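# Put the shelf's blue foam block, or the cardboard box, in the tote

## Task

Look over the shelves in this room for a blue foam block. If one is there, carry it into the tote near the door. If none is there, carry the cardboard box into that tote. The item placed must sit wholly inside the tote with nothing sticking out past its rim, and it must stay there unsupported by the robot at the end. The robot must not tip over or be left leaning, or the task fails.

## Robot and tools

ROBOT. A TidyBot++: a wheeled base 0.54 m long, 0.50 m wide and 0.38 m tall on four driven casters, carrying one seven-joint arm with a two-finger gripper. The shoulder sits 0.12 m ahead of the base centre at 0.68 m height. base_camera is fixed on the front of the base (644x364 image). wrist_camera is a fisheye (644x476) that looks along the hand. The arm begins folded with the hand pointing down, reaching up to 0.08 m beyond the base front, with the elbow up to 1.15 m high. Calibration values (K, distortion, T_world_to_cam) are supplied per camera, with small per-scene errors; the wrist camera's pose inherits joint-reading errors too.

FRAMES. Base frame: origin on the floor below the base centre, x ahead, y to the left, z up. hand_pose is reported in this frame and marks the spot midway between the finger pads; its z axis runs out along the fingers and its y axis is the closing direction. The odometry frame is the base frame as it was when the scene began. base_odometry counts wheel rotation, so slip shows up as motion; heading is positive leftward, within -3.142 to 3.142, and drifts a few cm and degrees over many moves. base_tilt is in degrees, positive when leaning forward or to the right.

execute_actions. Argument actions is a list with zero or one action; an empty list only reports state and images. One action may hold base, joints, or both, plus optional speeds; its motions start at once. base takes exactly one key, each a relative offset from where the base last reported itself: translate_m (metres, ahead positive, -2 to 2), strafe_m (metres sideways, left positive, -2 to 2), or rotate_rad (radians, counter-clockwise from above positive, -6.3 to 6.3). joints is a single dict of absolute targets by name, in radians: joint_1_rad (unbounded, positive is clockwise from above, opposite to rotate_rad), joint_2_rad -2.249 to 2.249 (shoulder), joint_3_rad unbounded, joint_4_rad -2.579 to 2.579 (elbow), joint_5_rad unbounded, joint_6_rad -2.099 to 2.099 (wrist), joint_7_rad unbounded (with hand down, 1.57 puts the fingers opening left/right), plus gripper_pos 0 (open, about 85 mm gap) to 1 (closed, squeezing about 100 N per finger); gap is roughly 85 x (1 - gripper_pos) mm. Unbounded joints go the short way, so turn them in steps below half a turn. Done tolerance is 0.039 rad for joints 1-4, 0.056 for 5-7, 0.03 for the gripper. speeds caps top speed for that action: translate_m and strafe_m 0.05 to 0.5 m/s, rotate_rad 0.1 to 1.57 rad/s (the maximum is default). A base move needing over 8.667 s is refused; no action runs beyond 15 s. cameras lists base_camera, wrist_camera or all; omitted or null gives all, [] gives none. Any unknown key or out-of-range number rejects the whole call with no motion. Joints or base left out of an action may keep pushing toward earlier targets.

wait: seconds from 0 to 10; nothing new is commanded, then state and images return. zoom_image: camera (base_camera or wrist_camera) and region [x0, y0, x1, y1] in pixels of that camera's latest full image, origin top-left, at most 504 by 504. read_manual: only licence texts, no robot help. finished_scene: scene number; ends the scene for good, so call it only once the item rests fully in the tote and the arm has let go.

ARM GEOMETRY. Upper arm 0.42 m, forearm 0.31 m, hand 0.31 m to the hand point. With joint_1_rad 0, joint_3_rad 3.14, joint_5_rad 0 the arm moves in the base's x-z plane; segment leans from vertical (forward positive) are joint_2, joint_2 - joint_4, and joint_2 - joint_4 - joint_6. Sum length x sin for forward reach and length x cos for height, both measured from the shoulder. A downward hand reaches at most about 0.94 m high, and only near the base. Closed fingertips project about 20 mm past the hand point.

RESULT LINES. base_status and joint_status: done; off_target (stopped away from target, may still push); contact_stop or time_out (target dropped, holding in place); not_followed with a "joint command not followed" line and a cause, meaning the self-collision check blocked arm targets (they may be retried on later actions); limit_stop_at_motor_heat after overheating. For the gripper at 1, done means it closed on nothing, off_target means it is holding something. A blocked base can still report done after stopping short. on_its_own lists motions you did not command. motor_effort gives percent of maximum, peak in brackets, with noise. ARM HIT flags a hard arm-to-base or arm-to-arm hit. MOTOR HOT warns from 60 C; an OVER-TEMPERATURE FAULT at 75 C lets the arm sink. A torque fault (sensor at limit: 104.5 N m for joints 1-4, 51.3 for 5-7) freezes the arm and gripper for 10 s and skips the rest of the call; the base carries on. The pictures line gives the image order.

ACCURACY. Friction and load leave the hand a cm or more off target; to correct, send each joint its previous command plus (wanted minus read). Never command a loaded joint to its read value, or it sinks further. Trust images over hand_pose.

AVOID. Driving while the arm is snagged above about 0.8 m (can tip the robot); horizontal shoves with a raised hand; driving the arm into objects; the arm striking the base (no protective check); dropping, slamming or hard pushing objects; holding loads long enough to overheat. Loose objects may occasionally be nudged by something external, so recheck before finishing.

Each tool is called after "Request:" as name(argument=value, ...) on one line, values as JSON.

## Session

Request:
execute_actions(actions=[])

Scene clock: 0.00 s.
base_odometry: x=+0.000 y=+0.000 heading=+0.000 (m, m, rad; odometry frame)
base_tilt: forward=+0.6 right=-0.3 (deg)
base_status: not commanded
joint_positions: joint_1_rad=-0.008 joint_2_rad=-0.371 joint_3_rad=+3.130 joint_4_rad=-2.521 joint_5_rad=-0.038 joint_6_rad=-0.916 joint_7_rad=+1.572 gripper_pos=+0.000
joint_status: not commanded
motor_effort: joint_1_rad=+1 joint_2_rad=-3 joint_3_rad=+1 joint_4_rad=+18 joint_5_rad=-1 joint_6_rad=+3 joint_7_rad=+0 (%)
hand_pose: x=+0.2530 y=+0.0129 z=+0.5916 quat_wxyz=(-0.014, +0.999, -0.001, +0.038) (m; base frame)
pictures: base_camera, wrist_camera
Images, in order (width x height): base_camera 644x364, wrist_camera 644x476.

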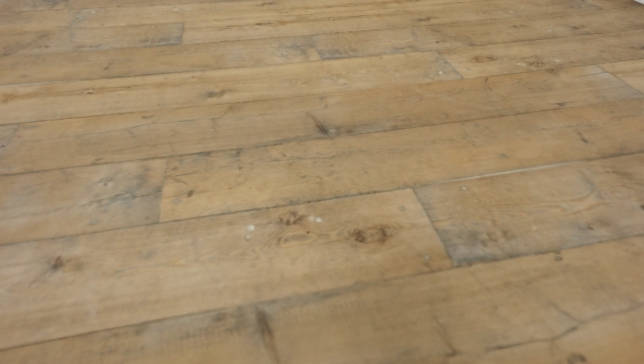

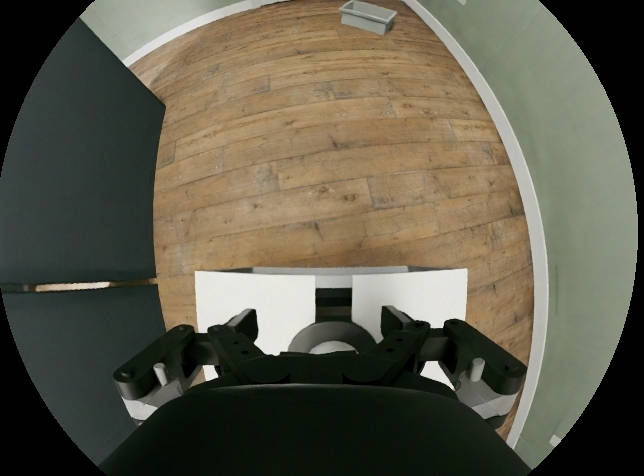

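Request:
execute_actions(actions=[{"joints":{"joint_6_rad":0.45}}], cameras=["wrist_camera"])

Scene clock: 2.43 s.
base_odometry: x=+0.000 y=+0.000 heading=+0.000 (m, m, rad; odometry frame)
base_tilt: forward=+0.6 right=-0.3 (deg)
base_status: not commanded
joint_positions: joint_1_rad=-0.008 joint_2_rad=-0.371 joint_3_rad=+3.130 joint_4_rad=-2.521 joint_5_rad=-0.038 joint_6_rad=+0.445 joint_7_rad=+1.572 gripper_pos=+0.000
joint_status: all done
motor_effort: joint_1_rad=+0(1) joint_2_rad=-5(6) joint_3_rad=+1(2) joint_4_rad=+20(20) joint_5_rad=+0(0) joint_6_rad=+8(9) joint_7_rad=-1(0) (%)
hand_pose: x=+0.5379 y=+0.0046 z=+0.8602 quat_wxyz=(-0.009, +0.753, -0.010, +0.658) (m; base frame)
pictures: wrist_camera
camera_calibration (this result's frames):
wrist_camera: T_world_to_cam=[[-0.0168602, -0.998708, -0.0479377, 0.0523318], [-0.0770329, 0.0490995, -0.995819, 0.963641], [0.996886, -0.0130969, -0.0777612, -0.337883], [0, 0, 0, 1]] pos_world=[0.411945, 0.000524693, 0.935846]
Images, in order (width x height): wrist_camera 644x476.

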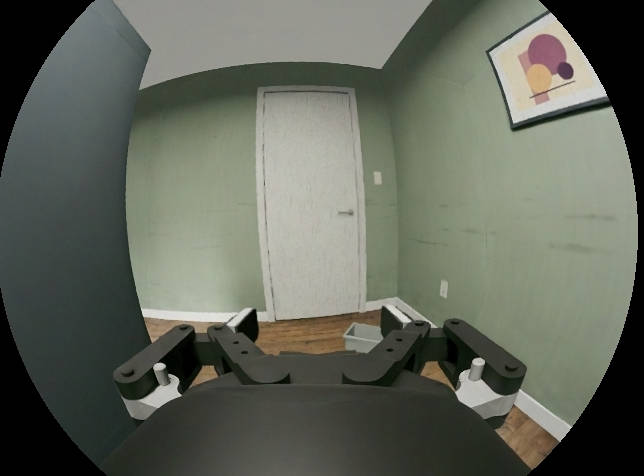

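Request:
execute_actions(actions=[{"base":{"translate_m":1.25},"joints":{"joint_1_rad":-0.9}}])

Request:
execute_actions(actions=[{"base":{"rotate_rad":1.6},"joints":{"joint_1_rad":0}}])

Scene clock: 8.57 s.
base_odometry: x=+1.250 y=+0.000 heading=+0.000 (m, m, rad; odometry frame)
base_tilt: forward=+0.6 right=-0.3 (deg)
base_status: done
joint_positions: joint_1_rad=-0.884 joint_2_rad=-0.371 joint_3_rad=+3.130 joint_4_rad=-2.521 joint_5_rad=-0.038 joint_6_rad=+0.445 joint_7_rad=+1.572 gripper_pos=+0.000
joint_status: all done
motor_effort: joint_1_rad=+1(0) joint_2_rad=-6(7) joint_3_rad=+1(1) joint_4_rad=+20(21) joint_5_rad=+0(1) joint_6_rad=+8(9) joint_7_rad=-1(1) (%)
hand_pose: x=+0.3837 y=+0.3247 z=+0.8602 quat_wxyz=(-0.287, +0.686, +0.311, +0.592) (m; base frame)
pictures: base_camera, wrist_camera
camera_calibration (this result's frames):
wrist_camera: T_world_to_cam=[[0.75632, -0.652443, -0.0479393, -0.0396756], [-0.0869941, -0.0276748, -0.995824, 0.96483], [0.648392, 0.757332, -0.0776897, -0.296461], [0, 0, 0, 1]] pos_world=[0.306165, 0.225335, 0.935867]
Images, in order (width x height): base_camera 644x364, wrist_camera 644x476.

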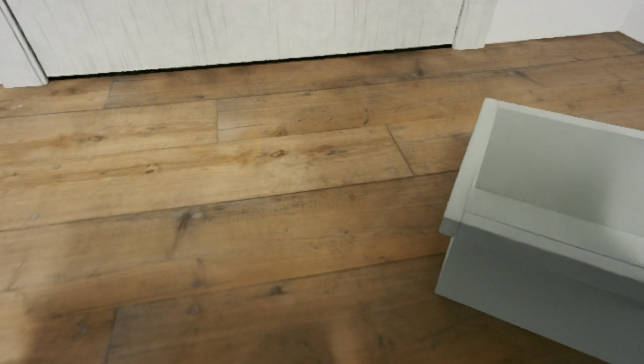

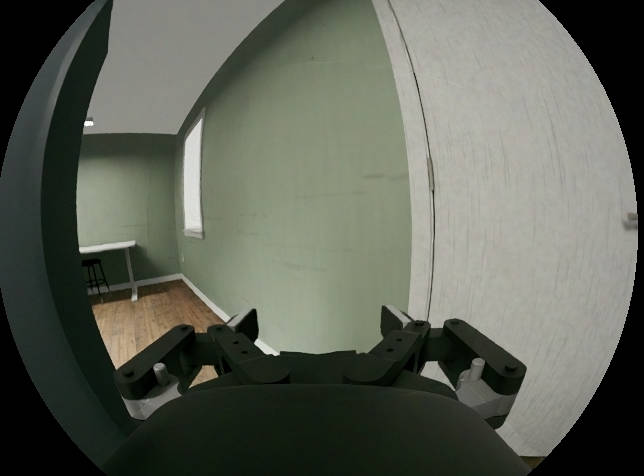

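Scene clock: 11.03 s.
base_odometry: x=+1.250 y=+0.000 heading=+1.600 (m, m, rad; odometry frame)
base_tilt: forward=+0.6 right=-0.3 (deg)
base_status: done
joint_positions: joint_1_rad=-0.018 joint_2_rad=-0.371 joint_3_rad=+3.130 joint_4_rad=-2.521 joint_5_rad=-0.038 joint_6_rad=+0.445 joint_7_rad=+1.572 gripper_pos=+0.000
joint_status: all done
motor_effort: joint_1_rad=+0(0) joint_2_rad=-5(6) joint_3_rad=+1(1) joint_4_rad=+20(20) joint_5_rad=+0(1) joint_6_rad=+9(9) joint_7_rad=-1(1) (%)
hand_pose: x=+0.5378 y=+0.0088 z=+0.8602 quat_wxyz=(-0.012, +0.753, -0.006, +0.658) (m; base frame)
pictures: base_camera, wrist_camera
camera_calibration (this result's frames):
wrist_camera: T_world_to_cam=[[-0.00682747, -0.998827, -0.0479396, 0.0511392], [-0.07745, 0.0483249, -0.995824, 0.963694], [0.996973, -0.00308605, -0.0776891, -0.337943], [0, 0, 0, 1]] pos_world=[0.411907, 0.0034659, 0.935867]
Images, in order (width x height): base_camera 644x364, wrist_camera 644x476.

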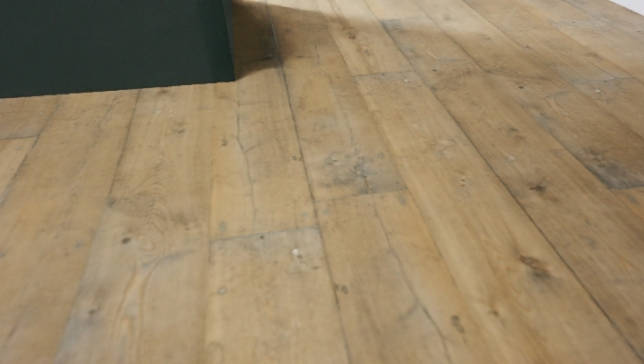

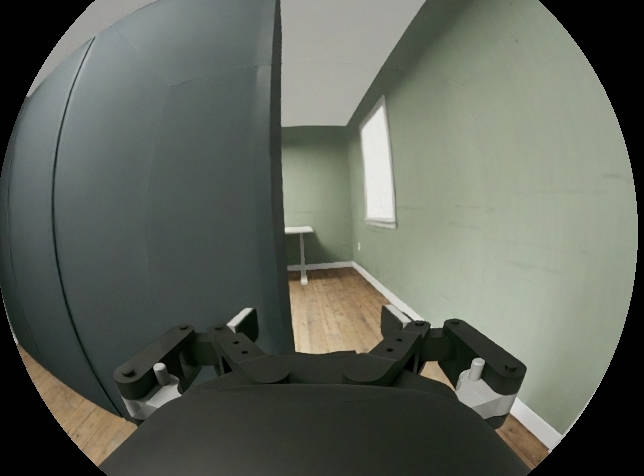

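Request:
execute_actions(actions=[{"base":{"translate_m":0.25}}], cameras=[])

Request:
execute_actions(actions=[{"base":{"strafe_m":-0.3}}], cameras=[])

Request:
execute_actions(actions=[{"base":{"rotate_rad":0.12}}])

Scene clock: 16.87 s.
base_odometry: x=+1.243 y=+0.250 heading=+1.600 (m, m, rad; odometry frame)
base_tilt: forward=+0.6 right=-0.3 (deg)
base_status: done
joint_positions: joint_1_rad=-0.017 joint_2_rad=-0.370 joint_3_rad=+3.130 joint_4_rad=-2.521 joint_5_rad=-0.038 joint_6_rad=+0.445 joint_7_rad=+1.572 gripper_pos=+0.000
joint_status: not commanded
motor_effort: joint_1_rad=+1(0) joint_2_rad=-6(8) joint_3_rad=+1(1) joint_4_rad=+20(21) joint_5_rad=+1(1) joint_6_rad=+9(9) joint_7_rad=-1(1) (%)
hand_pose: x=+0.5379 y=+0.0087 z=+0.8600 quat_wxyz=(-0.012, +0.753, -0.006, +0.658) (m; base frame)
pictures: none
No camera images: the call's "cameras" was empty. Leave "cameras" out to get every camera's image.

Scene clock: 18.77 s.
base_odometry: x=+1.543 y=+0.259 heading=+1.601 (m, m, rad; odometry frame)
base_tilt: forward=+0.6 right=-0.3 (deg)
base_status: done
joint_positions: joint_1_rad=-0.016 joint_2_rad=-0.370 joint_3_rad=+3.130 joint_4_rad=-2.521 joint_5_rad=-0.038 joint_6_rad=+0.445 joint_7_rad=+1.572 gripper_pos=+0.000
joint_status: not commanded
motor_effort: joint_1_rad=+0(1) joint_2_rad=-6(7) joint_3_rad=+0(3) joint_4_rad=+20(20) joint_5_rad=+0(1) joint_6_rad=+9(9) joint_7_rad=-1(0) (%)
hand_pose: x=+0.5379 y=+0.0082 z=+0.8600 quat_wxyz=(-0.012, +0.753, -0.006, +0.658) (m; base frame)
pictures: none
No camera images: the call's "cameras" was empty. Leave "cameras" out to get every camera's image.

Scene clock: 19.60 s.
base_odometry: x=+1.543 y=+0.259 heading=+1.721 (m, m, rad; odometry frame)
base_tilt: forward=+0.6 right=-0.3 (deg)
base_status: done
joint_positions: joint_1_rad=-0.015 joint_2_rad=-0.370 joint_3_rad=+3.130 joint_4_rad=-2.521 joint_5_rad=-0.038 joint_6_rad=+0.445 joint_7_rad=+1.572 gripper_pos=+0.000
joint_status: not commanded
motor_effort: joint_1_rad=+1(1) joint_2_rad=-6(7) joint_3_rad=+2(2) joint_4_rad=+20(20) joint_5_rad=+0(1) joint_6_rad=+8(8) joint_7_rad=-1(1) (%)
hand_pose: x=+0.5379 y=+0.0076 z=+0.8600 quat_wxyz=(-0.011, +0.753, -0.007, +0.658) (m; base frame)
pictures: base_camera, wrist_camera
camera_calibration (this result's frames):
wrist_camera: T_world_to_cam=[[-0.00988734, -0.998802, -0.0479255, 0.0514937], [-0.0778695, 0.0485514, -0.995781, 0.963714], [0.996915, -0.00611368, -0.0782563, -0.337549], [0, 0, 0, 1]] pos_world=[0.41206, 0.00257868, 0.935701]
Images, in order (width x height): base_camera 644x364, wrist_camera 644x476.

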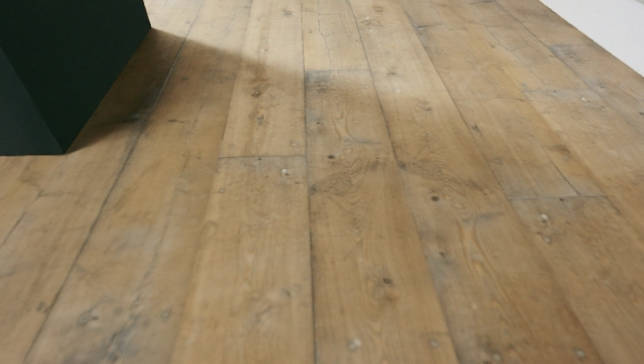

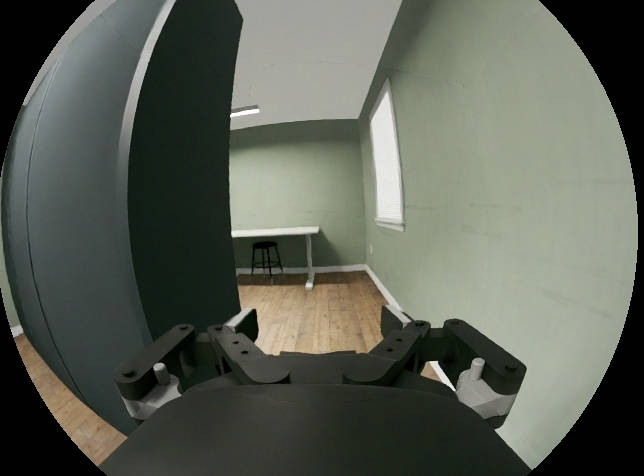

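Clearance about 0.35 left, 0.5 right. Go.

Request:
execute_actions(actions=[{"base":{"translate_m":2.0}}], cameras=["base_camera"])

Request:
execute_actions(actions=[{"base":{"rotate_rad":2.0}}])

Scene clock: 25.80 s.
base_odometry: x=+1.241 y=+2.237 heading=+1.722 (m, m, rad; odometry frame)
base_tilt: forward=+0.6 right=-0.3 (deg)
base_status: done
joint_positions: joint_1_rad=-0.015 joint_2_rad=-0.370 joint_3_rad=+3.130 joint_4_rad=-2.521 joint_5_rad=-0.038 joint_6_rad=+0.445 joint_7_rad=+1.572 gripper_pos=+0.000
joint_status: not commanded
motor_effort: joint_1_rad=+0(0) joint_2_rad=-6(8) joint_3_rad=+0(2) joint_4_rad=+20(21) joint_5_rad=+0(0) joint_6_rad=+8(9) joint_7_rad=-1(0) (%)
hand_pose: x=+0.5379 y=+0.0076 z=+0.8600 quat_wxyz=(-0.011, +0.753, -0.007, +0.658) (m; base frame)
pictures: base_camera
Images, in order (width x height): base_camera 644x364.

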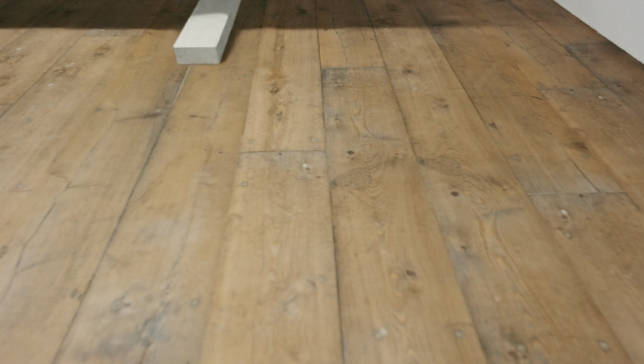

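Scene clock: 28.37 s.
base_odometry: x=+1.241 y=+2.237 heading=-2.562 (m, m, rad; odometry frame)
base_tilt: forward=+0.6 right=-0.3 (deg)
base_status: done
joint_positions: joint_1_rad=-0.014 joint_2_rad=-0.370 joint_3_rad=+3.130 joint_4_rad=-2.521 joint_5_rad=-0.038 joint_6_rad=+0.445 joint_7_rad=+1.572 gripper_pos=+0.000
joint_status: not commanded
motor_effort: joint_1_rad=+0(1) joint_2_rad=-5(6) joint_3_rad=+1(2) joint_4_rad=+20(20) joint_5_rad=+0(1) joint_6_rad=+8(9) joint_7_rad=-1(1) (%)
hand_pose: x=+0.5379 y=+0.0072 z=+0.8600 quat_wxyz=(-0.011, +0.753, -0.007, +0.658) (m; base frame)
pictures: base_camera, wrist_camera
camera_calibration (this result's frames):
wrist_camera: T_world_to_cam=[[-0.0108519, -0.998792, -0.0479255, 0.0516085], [-0.0778212, 0.0486265, -0.995781, 0.963709], [0.996908, -0.00707649, -0.0782549, -0.337549], [0, 0, 0, 1]] pos_world=[0.412062, 0.00229565, 0.935701]
Images, in order (width x height): base_camera 644x364, wrist_camera 644x476.

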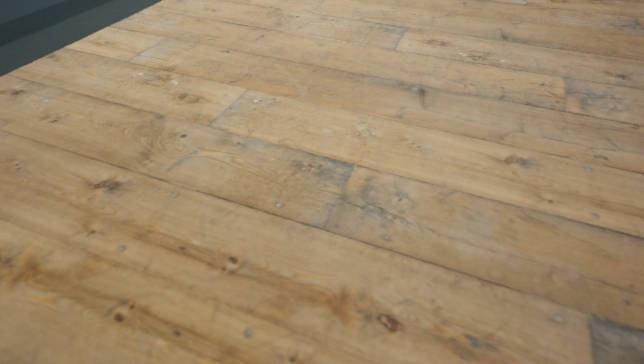

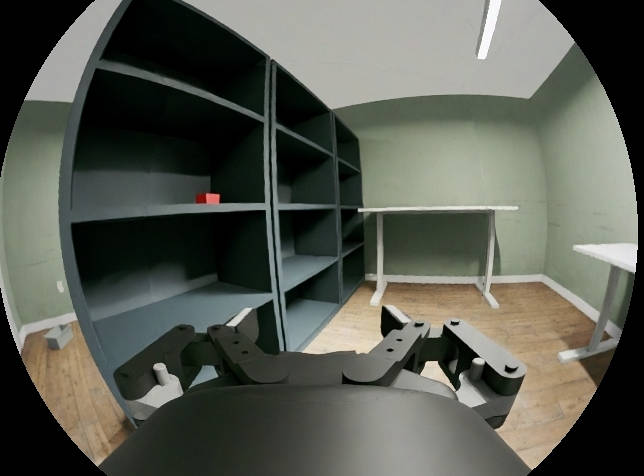

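Request:
execute_actions(actions=[{"base":{"rotate_rad":1.14},"joints":{"joint_6_rad":0.3}}], cameras=[])

Request:
execute_actions(actions=[{"base":{"strafe_m":-1.6}}])

Scene clock: 31.47 s.
base_odometry: x=+1.241 y=+2.237 heading=-1.422 (m, m, rad; odometry frame)
base_tilt: forward=+0.6 right=-0.3 (deg)
base_status: done
joint_positions: joint_1_rad=-0.013 joint_2_rad=-0.370 joint_3_rad=+3.130 joint_4_rad=-2.521 joint_5_rad=-0.038 joint_6_rad=+0.312 joint_7_rad=+1.572 gripper_pos=+0.000
joint_status: all done
motor_effort: joint_1_rad=+0(1) joint_2_rad=-5(6) joint_3_rad=+1(2) joint_4_rad=+20(22) joint_5_rad=+2(0) joint_6_rad=+8(10) joint_7_rad=-1(0) (%)
hand_pose: x=+0.5297 y=+0.0079 z=+0.8194 quat_wxyz=(-0.011, +0.795, -0.007, +0.606) (m; base frame)
pictures: none
No camera images: the call's "cameras" was empty. Leave "cameras" out to get every camera's image.

Scene clock: 36.03 s.
base_odometry: x=-0.341 y=+1.998 heading=-1.421 (m, m, rad; odometry frame)
base_tilt: forward=+0.6 right=-0.3 (deg)
base_status: done
joint_positions: joint_1_rad=-0.013 joint_2_rad=-0.370 joint_3_rad=+3.130 joint_4_rad=-2.521 joint_5_rad=-0.038 joint_6_rad=+0.312 joint_7_rad=+1.572 gripper_pos=+0.000
joint_status: not commanded
motor_effort: joint_1_rad=+0(0) joint_2_rad=-5(6) joint_3_rad=+0(3) joint_4_rad=+20(20) joint_5_rad=+0(0) joint_6_rad=+8(8) joint_7_rad=-1(0) (%)
hand_pose: x=+0.5297 y=+0.0079 z=+0.8194 quat_wxyz=(-0.011, +0.795, -0.007, +0.606) (m; base frame)
pictures: base_camera, wrist_camera
camera_calibration (this result's frames):
wrist_camera: T_world_to_cam=[[-0.0143598, -0.998845, -0.0458585, 0.0504396], [-0.209298, 0.0478498, -0.976681, 0.976619], [0.977747, -0.00442691, -0.209743, -0.214579], [0, 0, 0, 1]] pos_world=[0.414932, 0.00270034, 0.911152]
Images, in order (width x height): base_camera 644x364, wrist_camera 644x476.

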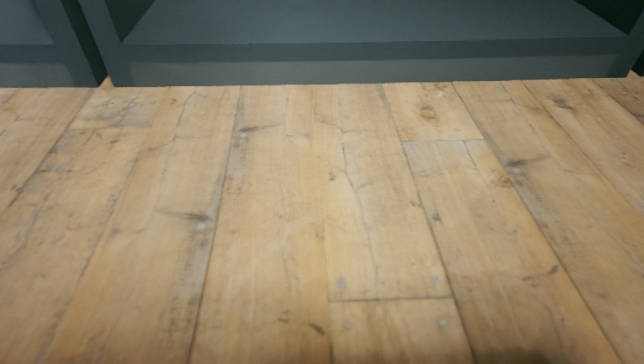

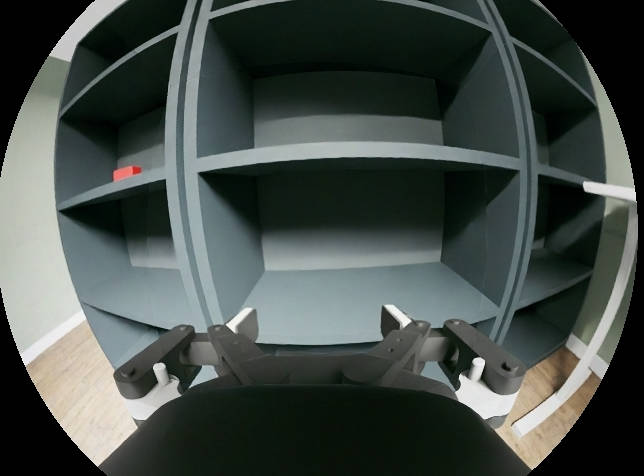

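Request:
execute_actions(actions=[{"base":{"translate_m":-0.3},"joints":{"joint_2_rad":-0.15,"joint_4_rad":-0.2,"joint_6_rad":-1.5}}])

Scene clock: 41.13 s.
base_odometry: x=-0.386 y=+2.294 heading=-1.421 (m, m, rad; odometry frame)
base_tilt: forward=+0.6 right=-0.3 (deg)
base_status: done
joint_positions: joint_1_rad=-0.013 joint_2_rad=-0.177 joint_3_rad=+3.130 joint_4_rad=-0.221 joint_5_rad=-0.038 joint_6_rad=-1.474 joint_7_rad=+1.572 gripper_pos=+0.000
joint_status: all done
motor_effort: joint_1_rad=+0(1) joint_2_rad=+0(9) joint_3_rad=+2(1) joint_4_rad=+7(24) joint_5_rad=+1(1) joint_6_rad=+9(9) joint_7_rad=-1(1) (%)
hand_pose: x=+0.3693 y=+0.0207 z=+1.4261 quat_wxyz=(-0.022, +0.688, +0.022, +0.725) (m; base frame)
pictures: base_camera, wrist_camera
camera_calibration (this result's frames):
wrist_camera: T_world_to_cam=[[0.0519717, -0.998405, -0.0220419, 0.0303376], [0.106828, 0.0275033, -0.993897, 1.44321], [0.992918, 0.0492998, 0.108087, -0.390465], [0, 0, 0, 1]] pos_world=[0.231948, 0.00984609, 1.47727]
Images, in order (width x height): base_camera 644x364, wrist_camera 644x476.

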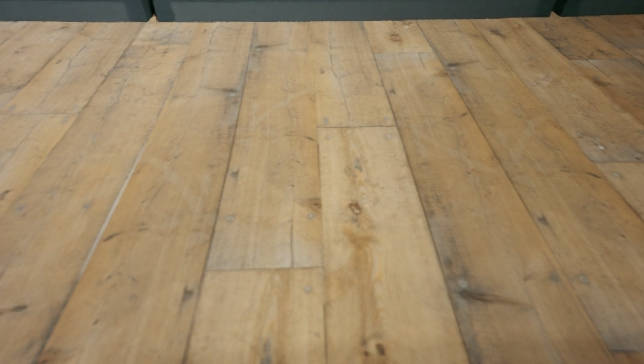

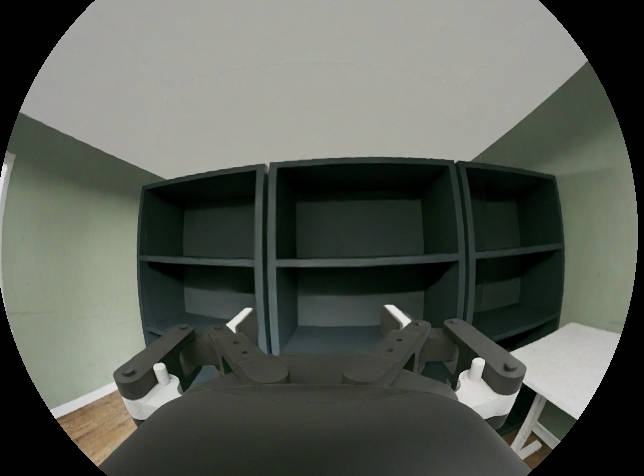

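Request:
execute_actions(actions=[{"joints":{"joint_6_rad":-2.05,"joint_4_rad":-0.4}}], cameras=["wrist_camera"])

Scene clock: 43.00 s.
base_odometry: x=-0.386 y=+2.294 heading=-1.421 (m, m, rad; odometry frame)
base_tilt: forward=+0.6 right=-0.3 (deg)
base_status: not commanded
joint_positions: joint_1_rad=-0.013 joint_2_rad=-0.162 joint_3_rad=+3.130 joint_4_rad=-0.383 joint_5_rad=-0.038 joint_6_rad=-2.032 joint_7_rad=+1.572 gripper_pos=+0.000
joint_status: all done
motor_effort: joint_1_rad=+0(1) joint_2_rad=-2(4) joint_3_rad=+0(0) joint_4_rad=+9(10) joint_5_rad=+1(1) joint_6_rad=+7(9) joint_7_rad=-1(1) (%)
hand_pose: x=+0.3608 y=+0.0188 z=+1.2076 quat_wxyz=(-0.016, +0.902, +0.027, +0.430) (m; base frame)
pictures: wrist_camera
camera_calibration (this result's frames):
wrist_camera: T_world_to_cam=[[0.0388146, -0.999114, -0.0162499, 0.0218192], [-0.585377, -0.00955578, -0.810705, 1.25617], [0.809831, 0.0409795, -0.58523, 0.54516], [0, 0, 0, 1]] pos_world=[0.292996, 0.011463, 1.33778]
Images, in order (width x height): wrist_camera 644x476.

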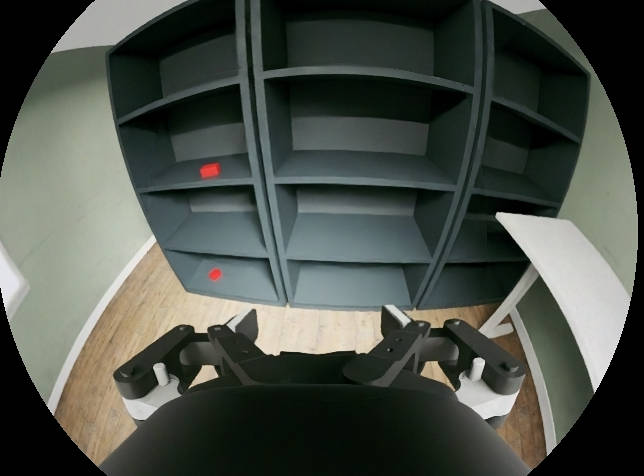

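Request:
zoom_image(camera="wrist_camera", region=[400, 60, 620, 330])

Request:
execute_actions(actions=[{"joints":{"joint_1_rad":2.3}}], cameras=["wrist_camera"])

Region (400, 60, 620, 330) of wrist_camera's 644x476 image, scaled by 1.867; it fills the left 411 columns of this view, and the rest is white.

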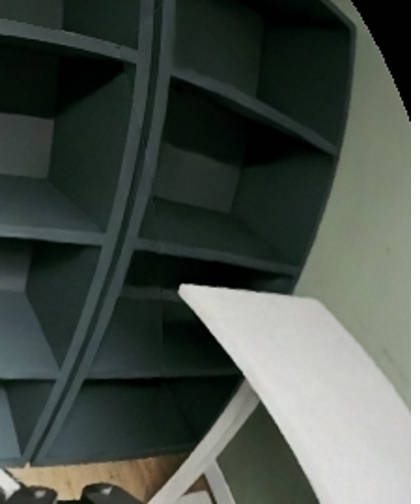

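Scene clock: 47.27 s.
base_odometry: x=-0.386 y=+2.294 heading=-1.421 (m, m, rad; odometry frame)
base_tilt: forward=+0.6 right=-0.3 (deg)
base_status: not commanded
joint_positions: joint_1_rad=+2.282 joint_2_rad=-0.162 joint_3_rad=+3.130 joint_4_rad=-0.383 joint_5_rad=-0.038 joint_6_rad=-2.032 joint_7_rad=+1.572 gripper_pos=+0.000
joint_status: all done
motor_effort: joint_1_rad=+0(1) joint_2_rad=-2(2) joint_3_rad=+0(2) joint_4_rad=+9(9) joint_5_rad=+0(0) joint_6_rad=+7(7) joint_7_rad=-1(1) (%)
hand_pose: x=-0.0271 y=-0.1936 z=+1.2076 quat_wxyz=(+0.385, +0.395, -0.812, +0.191) (m; base frame)
pictures: wrist_camera
camera_calibration (this result's frames):
wrist_camera: T_world_to_cam=[[-0.774165, 0.632775, -0.0162495, 0.118563], [0.380618, 0.444846, -0.810705, 1.14121], [-0.505765, -0.633804, -0.58523, 0.701716], [0, 0, 0, 1]] pos_world=[0.0123259, -0.137937, 1.33778]
Images, in order (width x height): wrist_camera 644x476.

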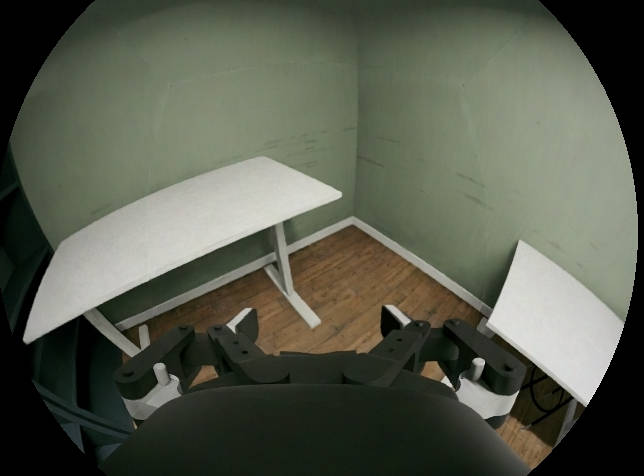

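Request:
execute_actions(actions=[{"joints":{"joint_1_rad":3.7}}], cameras=["wrist_camera"])

Scene clock: 51.23 s.
base_odometry: x=-0.386 y=+2.294 heading=-1.421 (m, m, rad; odometry frame)
base_tilt: forward=+0.6 right=-0.3 (deg)
base_status: not commanded
joint_positions: joint_1_rad=+3.682 joint_2_rad=-0.162 joint_3_rad=+3.130 joint_4_rad=-0.383 joint_5_rad=-0.038 joint_6_rad=-2.032 joint_7_rad=+1.572 gripper_pos=+0.000
joint_status: all done
motor_effort: joint_1_rad=+1(1) joint_2_rad=-2(3) joint_3_rad=+1(1) joint_4_rad=+9(9) joint_5_rad=+1(0) joint_6_rad=+7(7) joint_7_rad=+0(1) (%)
hand_pose: x=-0.0966 y=+0.1111 z=+1.2076 quat_wxyz=(+0.418, -0.221, -0.875, -0.102) (m; base frame)
pictures: wrist_camera
camera_calibration (this result's frames):
wrist_camera: T_world_to_cam=[[0.492087, 0.870394, -0.0162496, -0.0321207], [0.503031, -0.299529, -0.810705, 1.12664], [-0.7105, 0.390763, -0.58523, 0.72608], [0, 0, 0, 1]] pos_world=[-0.0350511, 0.0816953, 1.33778]
Images, in order (width x height): wrist_camera 644x476.

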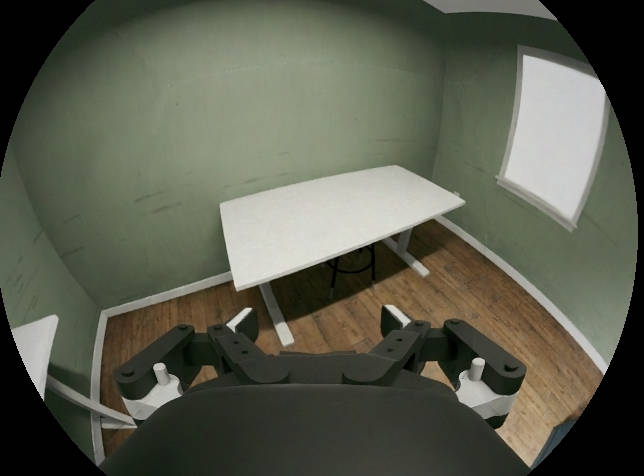

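Request:
execute_actions(actions=[{"base":{"strafe_m":-0.45},"joints":{"joint_1_rad":6.5}}], cameras=["wrist_camera"])

Request:
execute_actions(actions=[{"joints":{"joint_2_rad":1.2,"joint_4_rad":-1.4,"joint_6_rad":0.8}}], cameras=["wrist_camera"])

Scene clock: 57.67 s.
base_odometry: x=-0.831 y=+2.227 heading=-1.421 (m, m, rad; odometry frame)
base_tilt: forward=+0.6 right=-0.3 (deg)
base_status: done
joint_positions: joint_1_rad=+6.482 joint_2_rad=-0.162 joint_3_rad=+3.130 joint_4_rad=-0.383 joint_5_rad=-0.038 joint_6_rad=-2.032 joint_7_rad=+1.572 gripper_pos=+0.000
joint_status: all done
motor_effort: joint_1_rad=+0(1) joint_2_rad=-2(5) joint_3_rad=+0(2) joint_4_rad=+9(10) joint_5_rad=-1(1) joint_6_rad=+7(7) joint_7_rad=+0(1) (%)
hand_pose: x=+0.3597 y=-0.0325 z=+1.2074 quat_wxyz=(-0.030, -0.900, +0.069, -0.429) (m; base frame)
pictures: wrist_camera
camera_calibration (this result's frames):
wrist_camera: T_world_to_cam=[[-0.172035, -0.984957, -0.0162695, 0.0469236], [-0.57493, 0.113802, -0.81025, 1.2546], [0.799912, -0.130037, -0.585859, 0.54678], [0, 0, 0, 1]] pos_world=[0.292003, -0.0254569, 1.33764]
Images, in order (width x height): wrist_camera 644x476.

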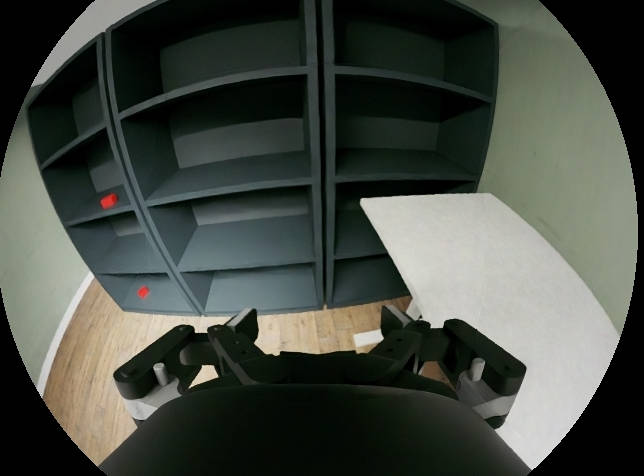

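Scene clock: 60.93 s.
base_odometry: x=-0.831 y=+2.227 heading=-1.421 (m, m, rad; odometry frame)
base_tilt: forward=+0.6 right=-0.2 (deg)
base_status: not commanded
joint_positions: joint_1_rad=+6.482 joint_2_rad=+1.198 joint_3_rad=+3.130 joint_4_rad=-1.385 joint_5_rad=-0.038 joint_6_rad=+0.775 joint_7_rad=+1.572 gripper_pos=+0.000
joint_status: all done
motor_effort: joint_1_rad=+0(0) joint_2_rad=-43(48) joint_3_rad=+0(0) joint_4_rad=+15(22) joint_5_rad=+0(0) joint_6_rad=+8(9) joint_7_rad=-1(1) (%)
hand_pose: x=+0.9627 y=-0.1716 z=+0.4951 quat_wxyz=(-0.058, -0.780, +0.098, -0.615) (m; base frame)
pictures: wrist_camera
camera_calibration (this result's frames):
wrist_camera: T_world_to_cam=[[-0.240907, -0.969288, -0.0494413, 0.087462], [-0.164014, 0.0908671, -0.982264, 0.725639], [0.956589, -0.228525, -0.180867, -0.739148], [0, 0, 0, 1]] pos_world=[0.847147, -0.150075, 0.583406]
Images, in order (width x height): wrist_camera 644x476.

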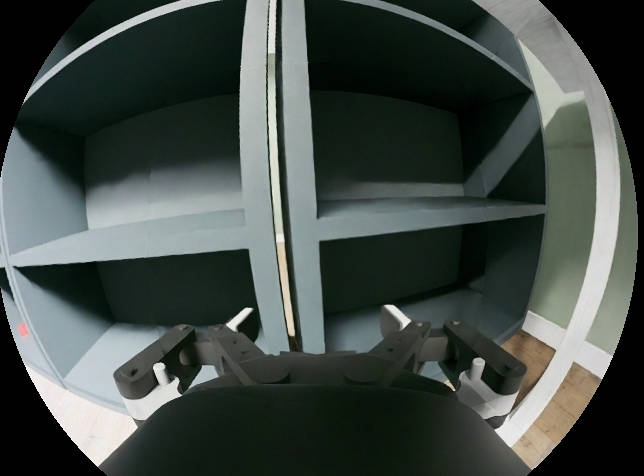

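Tilt down to see bottom shelves.

Request:
execute_actions(actions=[{"joints":{"joint_6_rad":0.3,"joint_2_rad":1.4}}], cameras=["wrist_camera"])

Request:
execute_actions(actions=[{"base":{"strafe_m":1.3},"joints":{"joint_1_rad":6.28,"joint_6_rad":0.6}}])

Scene clock: 63.53 s.
base_odometry: x=-0.831 y=+2.227 heading=-1.421 (m, m, rad; odometry frame)
base_tilt: forward=+0.6 right=-0.3 (deg)
base_status: not commanded
joint_positions: joint_1_rad=+6.482 joint_2_rad=+1.403 joint_3_rad=+3.130 joint_4_rad=-1.398 joint_5_rad=-0.038 joint_6_rad=+0.310 joint_7_rad=+1.572 gripper_pos=+0.000
joint_status: all done
motor_effort: joint_1_rad=+0(0) joint_2_rad=-41(48) joint_3_rad=+0(1) joint_4_rad=+10(15) joint_5_rad=+1(0) joint_6_rad=+6(8) joint_7_rad=+0(1) (%)
hand_pose: x=+0.8136 y=-0.1356 z=+0.2077 quat_wxyz=(-0.026, -0.941, +0.113, -0.318) (m; base frame)
pictures: wrist_camera
camera_calibration (this result's frames):
wrist_camera: T_world_to_cam=[[-0.254578, -0.966643, -0.0281281, 0.0793109], [-0.732038, 0.211635, -0.647558, 0.824591], [0.63191, -0.144263, -0.761497, -0.244196], [0, 0, 0, 1]] pos_world=[0.778133, -0.133075, 0.350247]
Images, in order (width x height): wrist_camera 644x476.

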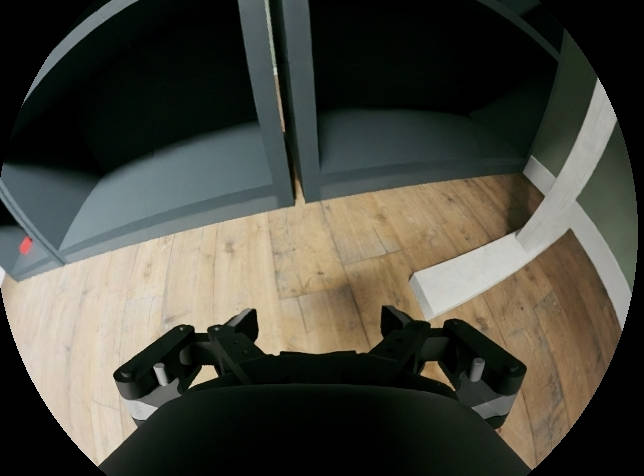

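Scene clock: 67.67 s.
base_odometry: x=+0.454 y=+2.421 heading=-1.421 (m, m, rad; odometry frame)
base_tilt: forward=+0.6 right=-0.3 (deg)
base_status: done
joint_positions: joint_1_rad=+6.280 joint_2_rad=+1.403 joint_3_rad=+3.129 joint_4_rad=-1.398 joint_5_rad=-0.038 joint_6_rad=+0.577 joint_7_rad=+1.572 gripper_pos=+0.000
joint_status: all done
motor_effort: joint_1_rad=+0(5) joint_2_rad=-41(42) joint_3_rad=+0(4) joint_4_rad=+11(11) joint_5_rad=+1(1) joint_6_rad=+7(7) joint_7_rad=+0(0) (%)
hand_pose: x=+0.8855 y=+0.0042 z=+0.2661 quat_wxyz=(+0.004, -0.897, +0.019, -0.442) (m; base frame)
pictures: base_camera, wrist_camera
camera_calibration (this result's frames):
wrist_camera: T_world_to_cam=[[-0.0530383, -0.997959, -0.035571, 0.0579795], [-0.561326, 0.0592555, -0.825471, 0.782309], [0.825893, -0.0238146, -0.563323, -0.449921], [0, 0, 0, 1]] pos_world=[0.813792, 0.000790365, 0.394384]
Images, in order (width x height): base_camera 644x364, wrist_camera 644x476.

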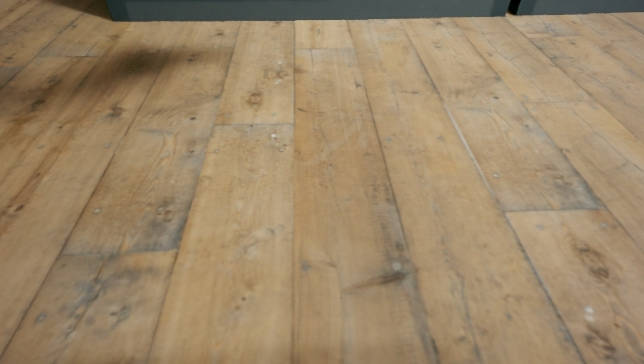

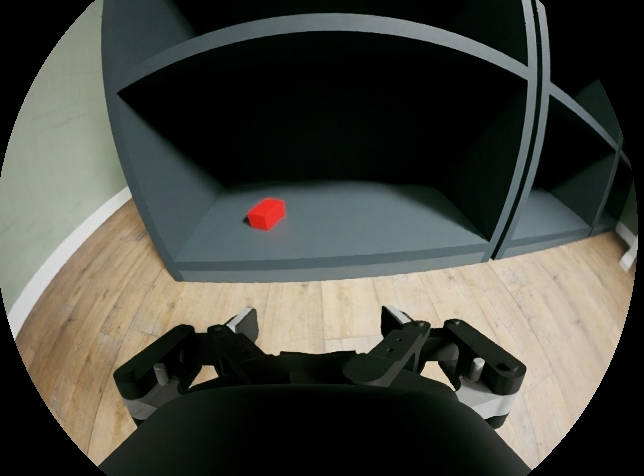

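Request:
zoom_image(camera="wrist_camera", region=[225, 175, 315, 250])

Request:
execute_actions(actions=[{"joints":{"joint_2_rad":0.3,"joint_4_rad":-0.8,"joint_6_rad":-0.8}}], cameras=["wrist_camera"])

Region (225, 175, 315, 250) of wrist_camera's 644x476 image, scaled by 5.600.

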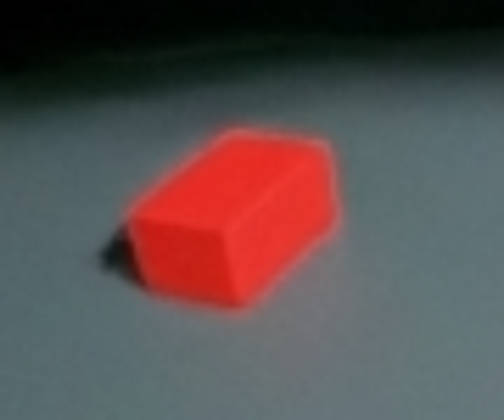

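Scene clock: 71.47 s.
base_odometry: x=+0.454 y=+2.421 heading=-1.421 (m, m, rad; odometry frame)
base_tilt: forward=+0.6 right=-0.3 (deg)
base_status: not commanded
joint_positions: joint_1_rad=+6.280 joint_2_rad=+0.306 joint_3_rad=+3.129 joint_4_rad=-0.819 joint_5_rad=-0.038 joint_6_rad=-0.774 joint_7_rad=+1.572 gripper_pos=+0.000
joint_status: all done
motor_effort: joint_1_rad=+1(0) joint_2_rad=-29(49) joint_3_rad=+1(1) joint_4_rad=+21(21) joint_5_rad=-1(0) joint_6_rad=+8(8) joint_7_rad=-1(1) (%)
hand_pose: x=+0.8236 y=+0.0188 z=+1.1185 quat_wxyz=(+0.024, -0.813, -0.002, -0.582) (m; base frame)
pictures: wrist_camera
camera_calibration (this result's frames):
wrist_camera: T_world_to_cam=[[0.0140234, -0.998372, -0.0552948, 0.066502], [-0.269289, 0.0494861, -0.961787, 1.36245], [0.962957, 0.0283778, -0.268156, -0.362259], [0, 0, 0, 1]] pos_world=[0.714799, 0.00925157, 1.21692]
Images, in order (width x height): wrist_camera 644x476.

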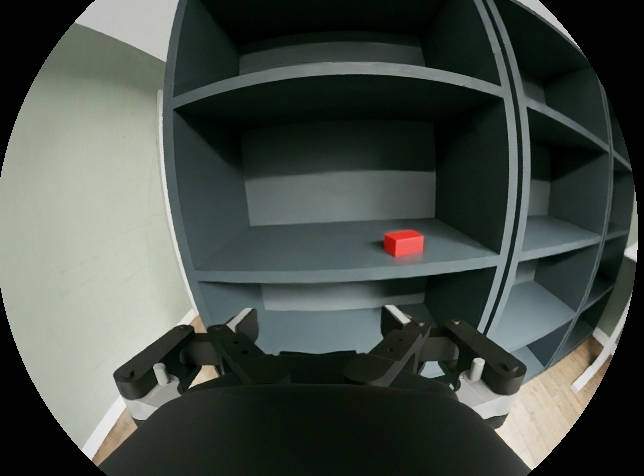

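Request:
zoom_image(camera="wrist_camera", region=[360, 210, 450, 280])

Region (360, 210, 450, 280) of wrist_camera's 644x476 image, scaled by 5.600.

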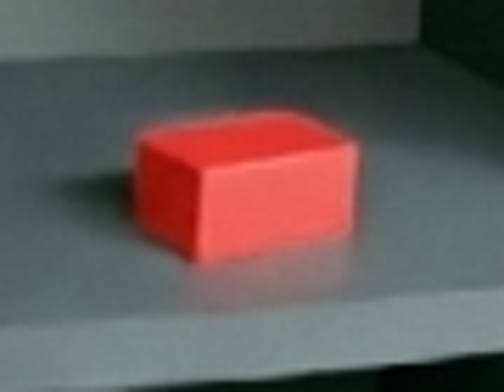

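Request:
execute_actions(actions=[{"base":{"strafe_m":0.8},"joints":{"joint_1_rad":6.9,"joint_2_rad":-0.15,"joint_4_rad":-0.2,"joint_6_rad":-1.45}}])

Request:
execute_actions(actions=[{"base":{"translate_m":2.0},"joints":{"joint_1_rad":6.28,"joint_2_rad":-0.37,"joint_4_rad":-2.5,"joint_6_rad":0.2}}])

Scene clock: 76.73 s.
base_odometry: x=+1.245 y=+2.540 heading=-1.421 (m, m, rad; odometry frame)
base_tilt: forward=+0.6 right=-0.3 (deg)
base_status: done
joint_positions: joint_1_rad=+6.881 joint_2_rad=-0.162 joint_3_rad=+3.129 joint_4_rad=-0.209 joint_5_rad=-0.038 joint_6_rad=-1.424 joint_7_rad=+1.572 gripper_pos=+0.000
joint_status: all done
motor_effort: joint_1_rad=+0(3) joint_2_rad=+0(32) joint_3_rad=+0(2) joint_4_rad=+7(23) joint_5_rad=+0(1) joint_6_rad=+9(9) joint_7_rad=+0(1) (%)
hand_pose: x=+0.3408 y=-0.1294 z=+1.4420 quat_wxyz=(-0.201, -0.646, +0.181, -0.714) (m; base frame)
pictures: base_camera, wrist_camera
camera_calibration (this result's frames):
wrist_camera: T_world_to_cam=[[-0.528078, -0.848896, -0.0225612, 0.100008], [0.143833, -0.0632281, -0.98758, 1.43268], [0.836926, -0.524764, 0.155489, -0.445955], [0, 0, 0, 1]] pos_world=[0.219976, -0.0585385, 1.48649]
Images, in order (width x height): base_camera 644x364, wrist_camera 644x476.

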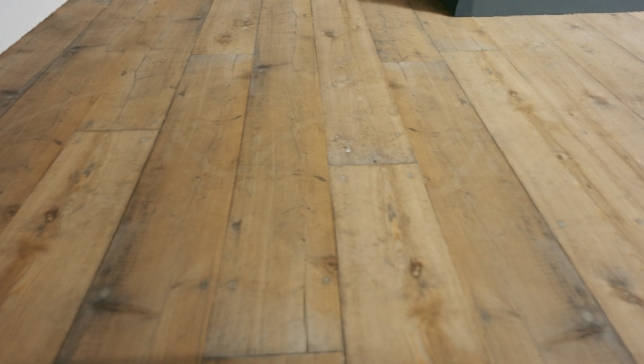

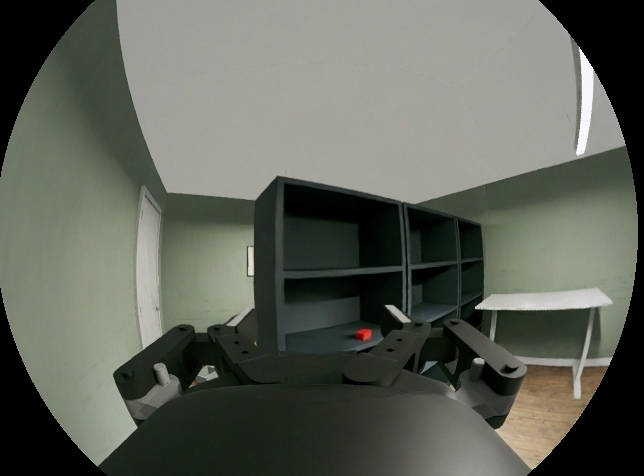

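Scene clock: 82.20 s.
base_odometry: x=+1.544 y=+0.563 heading=-1.421 (m, m, rad; odometry frame)
base_tilt: forward=+0.6 right=-0.3 (deg)
base_status: done
joint_positions: joint_1_rad=+6.299 joint_2_rad=-0.349 joint_3_rad=+3.129 joint_4_rad=-2.479 joint_5_rad=-0.038 joint_6_rad=+0.175 joint_7_rad=+1.572 gripper_pos=+0.000
joint_status: all done
motor_effort: joint_1_rad=+0(1) joint_2_rad=-6(13) joint_3_rad=+2(1) joint_4_rad=+20(24) joint_5_rad=+1(0) joint_6_rad=+8(9) joint_7_rad=+0(1) (%)
hand_pose: x=+0.5301 y=-0.0020 z=+0.7937 quat_wxyz=(+0.004, -0.829, +0.018, -0.559) (m; base frame)
pictures: base_camera, wrist_camera
camera_calibration (this result's frames):
wrist_camera: T_world_to_cam=[[-0.0433758, -0.998088, -0.0440336, 0.0533181], [-0.320131, 0.0556365, -0.945738, 0.986312], [0.94638, -0.0269256, -0.321932, -0.114865], [0, 0, 0, 1]] pos_world=[0.426767, -0.00475161, 0.898162]
Images, in order (width x height): base_camera 644x364, wrist_camera 644x476.

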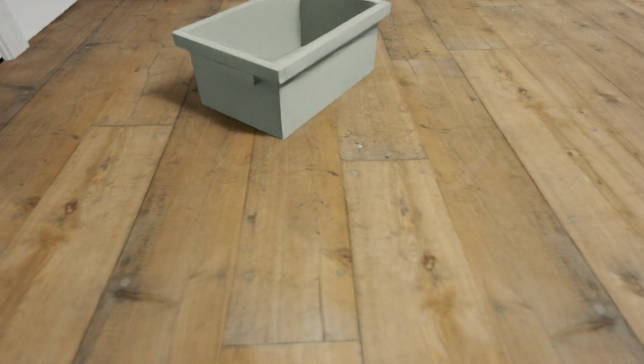

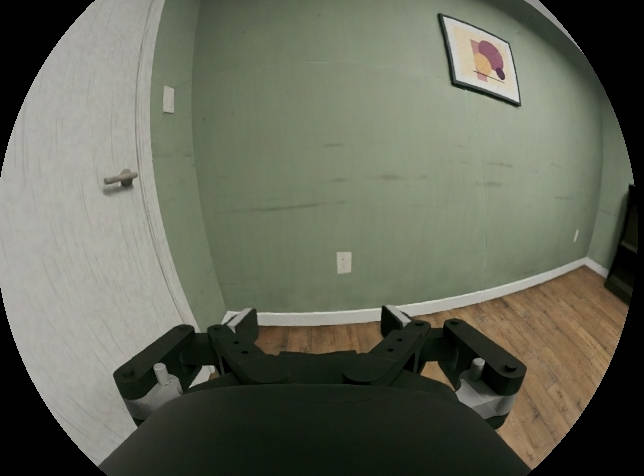

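Another shelf behind the start.

Request:
execute_actions(actions=[{"base":{"translate_m":0.2}}], cameras=[])

Request:
execute_actions(actions=[{"base":{"rotate_rad":-1.45}}], cameras=["wrist_camera"])

Request:
execute_actions(actions=[{"base":{"translate_m":1.8}}])

Scene clock: 85.07 s.
base_odometry: x=+1.574 y=+0.365 heading=-1.421 (m, m, rad; odometry frame)
base_tilt: forward=+0.6 right=-0.3 (deg)
base_status: done
joint_positions: joint_1_rad=+6.299 joint_2_rad=-0.355 joint_3_rad=+3.129 joint_4_rad=-2.480 joint_5_rad=-0.038 joint_6_rad=+0.176 joint_7_rad=+1.572 gripper_pos=+0.000
joint_status: not commanded
motor_effort: joint_1_rad=+0(1) joint_2_rad=-6(9) joint_3_rad=+1(2) joint_4_rad=+20(21) joint_5_rad=+0(0) joint_6_rad=+8(8) joint_7_rad=-1(0) (%)
hand_pose: x=+0.5292 y=-0.0020 z=+0.7955 quat_wxyz=(+0.004, -0.827, +0.017, -0.561) (m; base frame)
pictures: none
No camera images: the call's "cameras" was empty. Leave "cameras" out to get every camera's image.

Scene clock: 87.27 s.
base_odometry: x=+1.574 y=+0.365 heading=-2.871 (m, m, rad; odometry frame)
base_tilt: forward=+0.6 right=-0.3 (deg)
base_status: done
joint_positions: joint_1_rad=+6.295 joint_2_rad=-0.355 joint_3_rad=+3.129 joint_4_rad=-2.480 joint_5_rad=-0.038 joint_6_rad=+0.176 joint_7_rad=+1.572 gripper_pos=+0.000
joint_status: not commanded
motor_effort: joint_1_rad=+0(0) joint_2_rad=-6(7) joint_3_rad=+2(3) joint_4_rad=+20(20) joint_5_rad=+0(0) joint_6_rad=+8(8) joint_7_rad=+0(1) (%)
hand_pose: x=+0.5292 y=-0.0004 z=+0.7956 quat_wxyz=(+0.006, -0.827, +0.016, -0.561) (m; base frame)
pictures: wrist_camera
camera_calibration (this result's frames):
wrist_camera: T_world_to_cam=[[-0.0391526, -0.998257, -0.044151, 0.0528671], [-0.315525, 0.0542752, -0.947364, 0.986498], [0.948109, -0.023161, -0.3171, -0.118076], [0, 0, 0, 1]] pos_world=[0.425283, -0.00350216, 0.899465]
Images, in order (width x height): wrist_camera 644x476.

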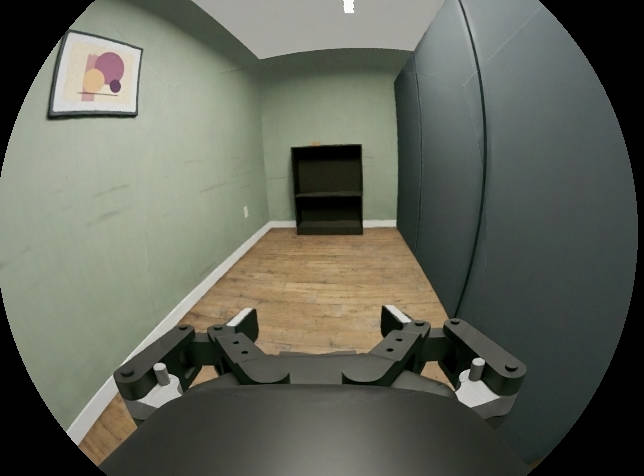

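Scene clock: 92.23 s.
base_odometry: x=-0.161 y=-0.115 heading=-2.871 (m, m, rad; odometry frame)
base_tilt: forward=+0.6 right=-0.3 (deg)
base_status: done
joint_positions: joint_1_rad=+6.295 joint_2_rad=-0.357 joint_3_rad=+3.129 joint_4_rad=-2.481 joint_5_rad=-0.038 joint_6_rad=+0.176 joint_7_rad=+1.572 gripper_pos=+0.000
joint_status: not commanded
motor_effort: joint_1_rad=+0(0) joint_2_rad=-7(8) joint_3_rad=+2(1) joint_4_rad=+20(21) joint_5_rad=+0(1) joint_6_rad=+8(8) joint_7_rad=-1(1) (%)
hand_pose: x=+0.5288 y=-0.0004 z=+0.7961 quat_wxyz=(+0.006, -0.827, +0.016, -0.562) (m; base frame)
pictures: base_camera, wrist_camera
camera_calibration (this result's frames):
wrist_camera: T_world_to_cam=[[-0.0390612, -0.998259, -0.0441858, 0.052865], [-0.313915, 0.0542401, -0.9479, 0.986476], [0.948647, -0.0231555, -0.315487, -0.119084], [0, 0, 0, 1]] pos_world=[0.424703, -0.00349103, 0.899848]
Images, in order (width x height): base_camera 644x364, wrist_camera 644x476.

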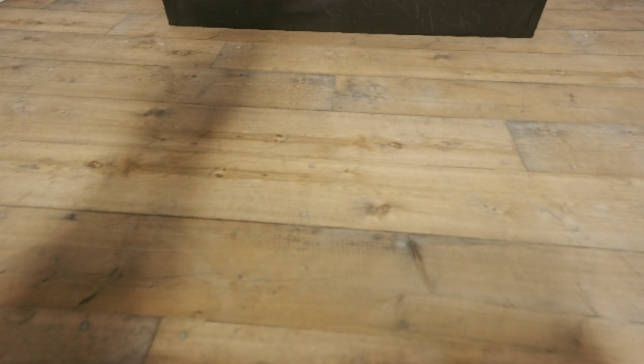

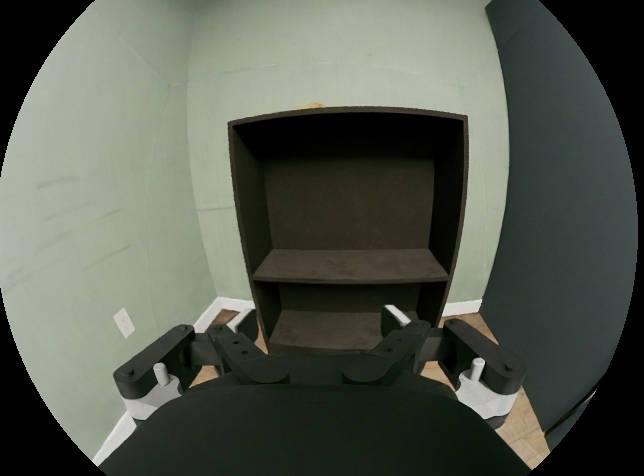

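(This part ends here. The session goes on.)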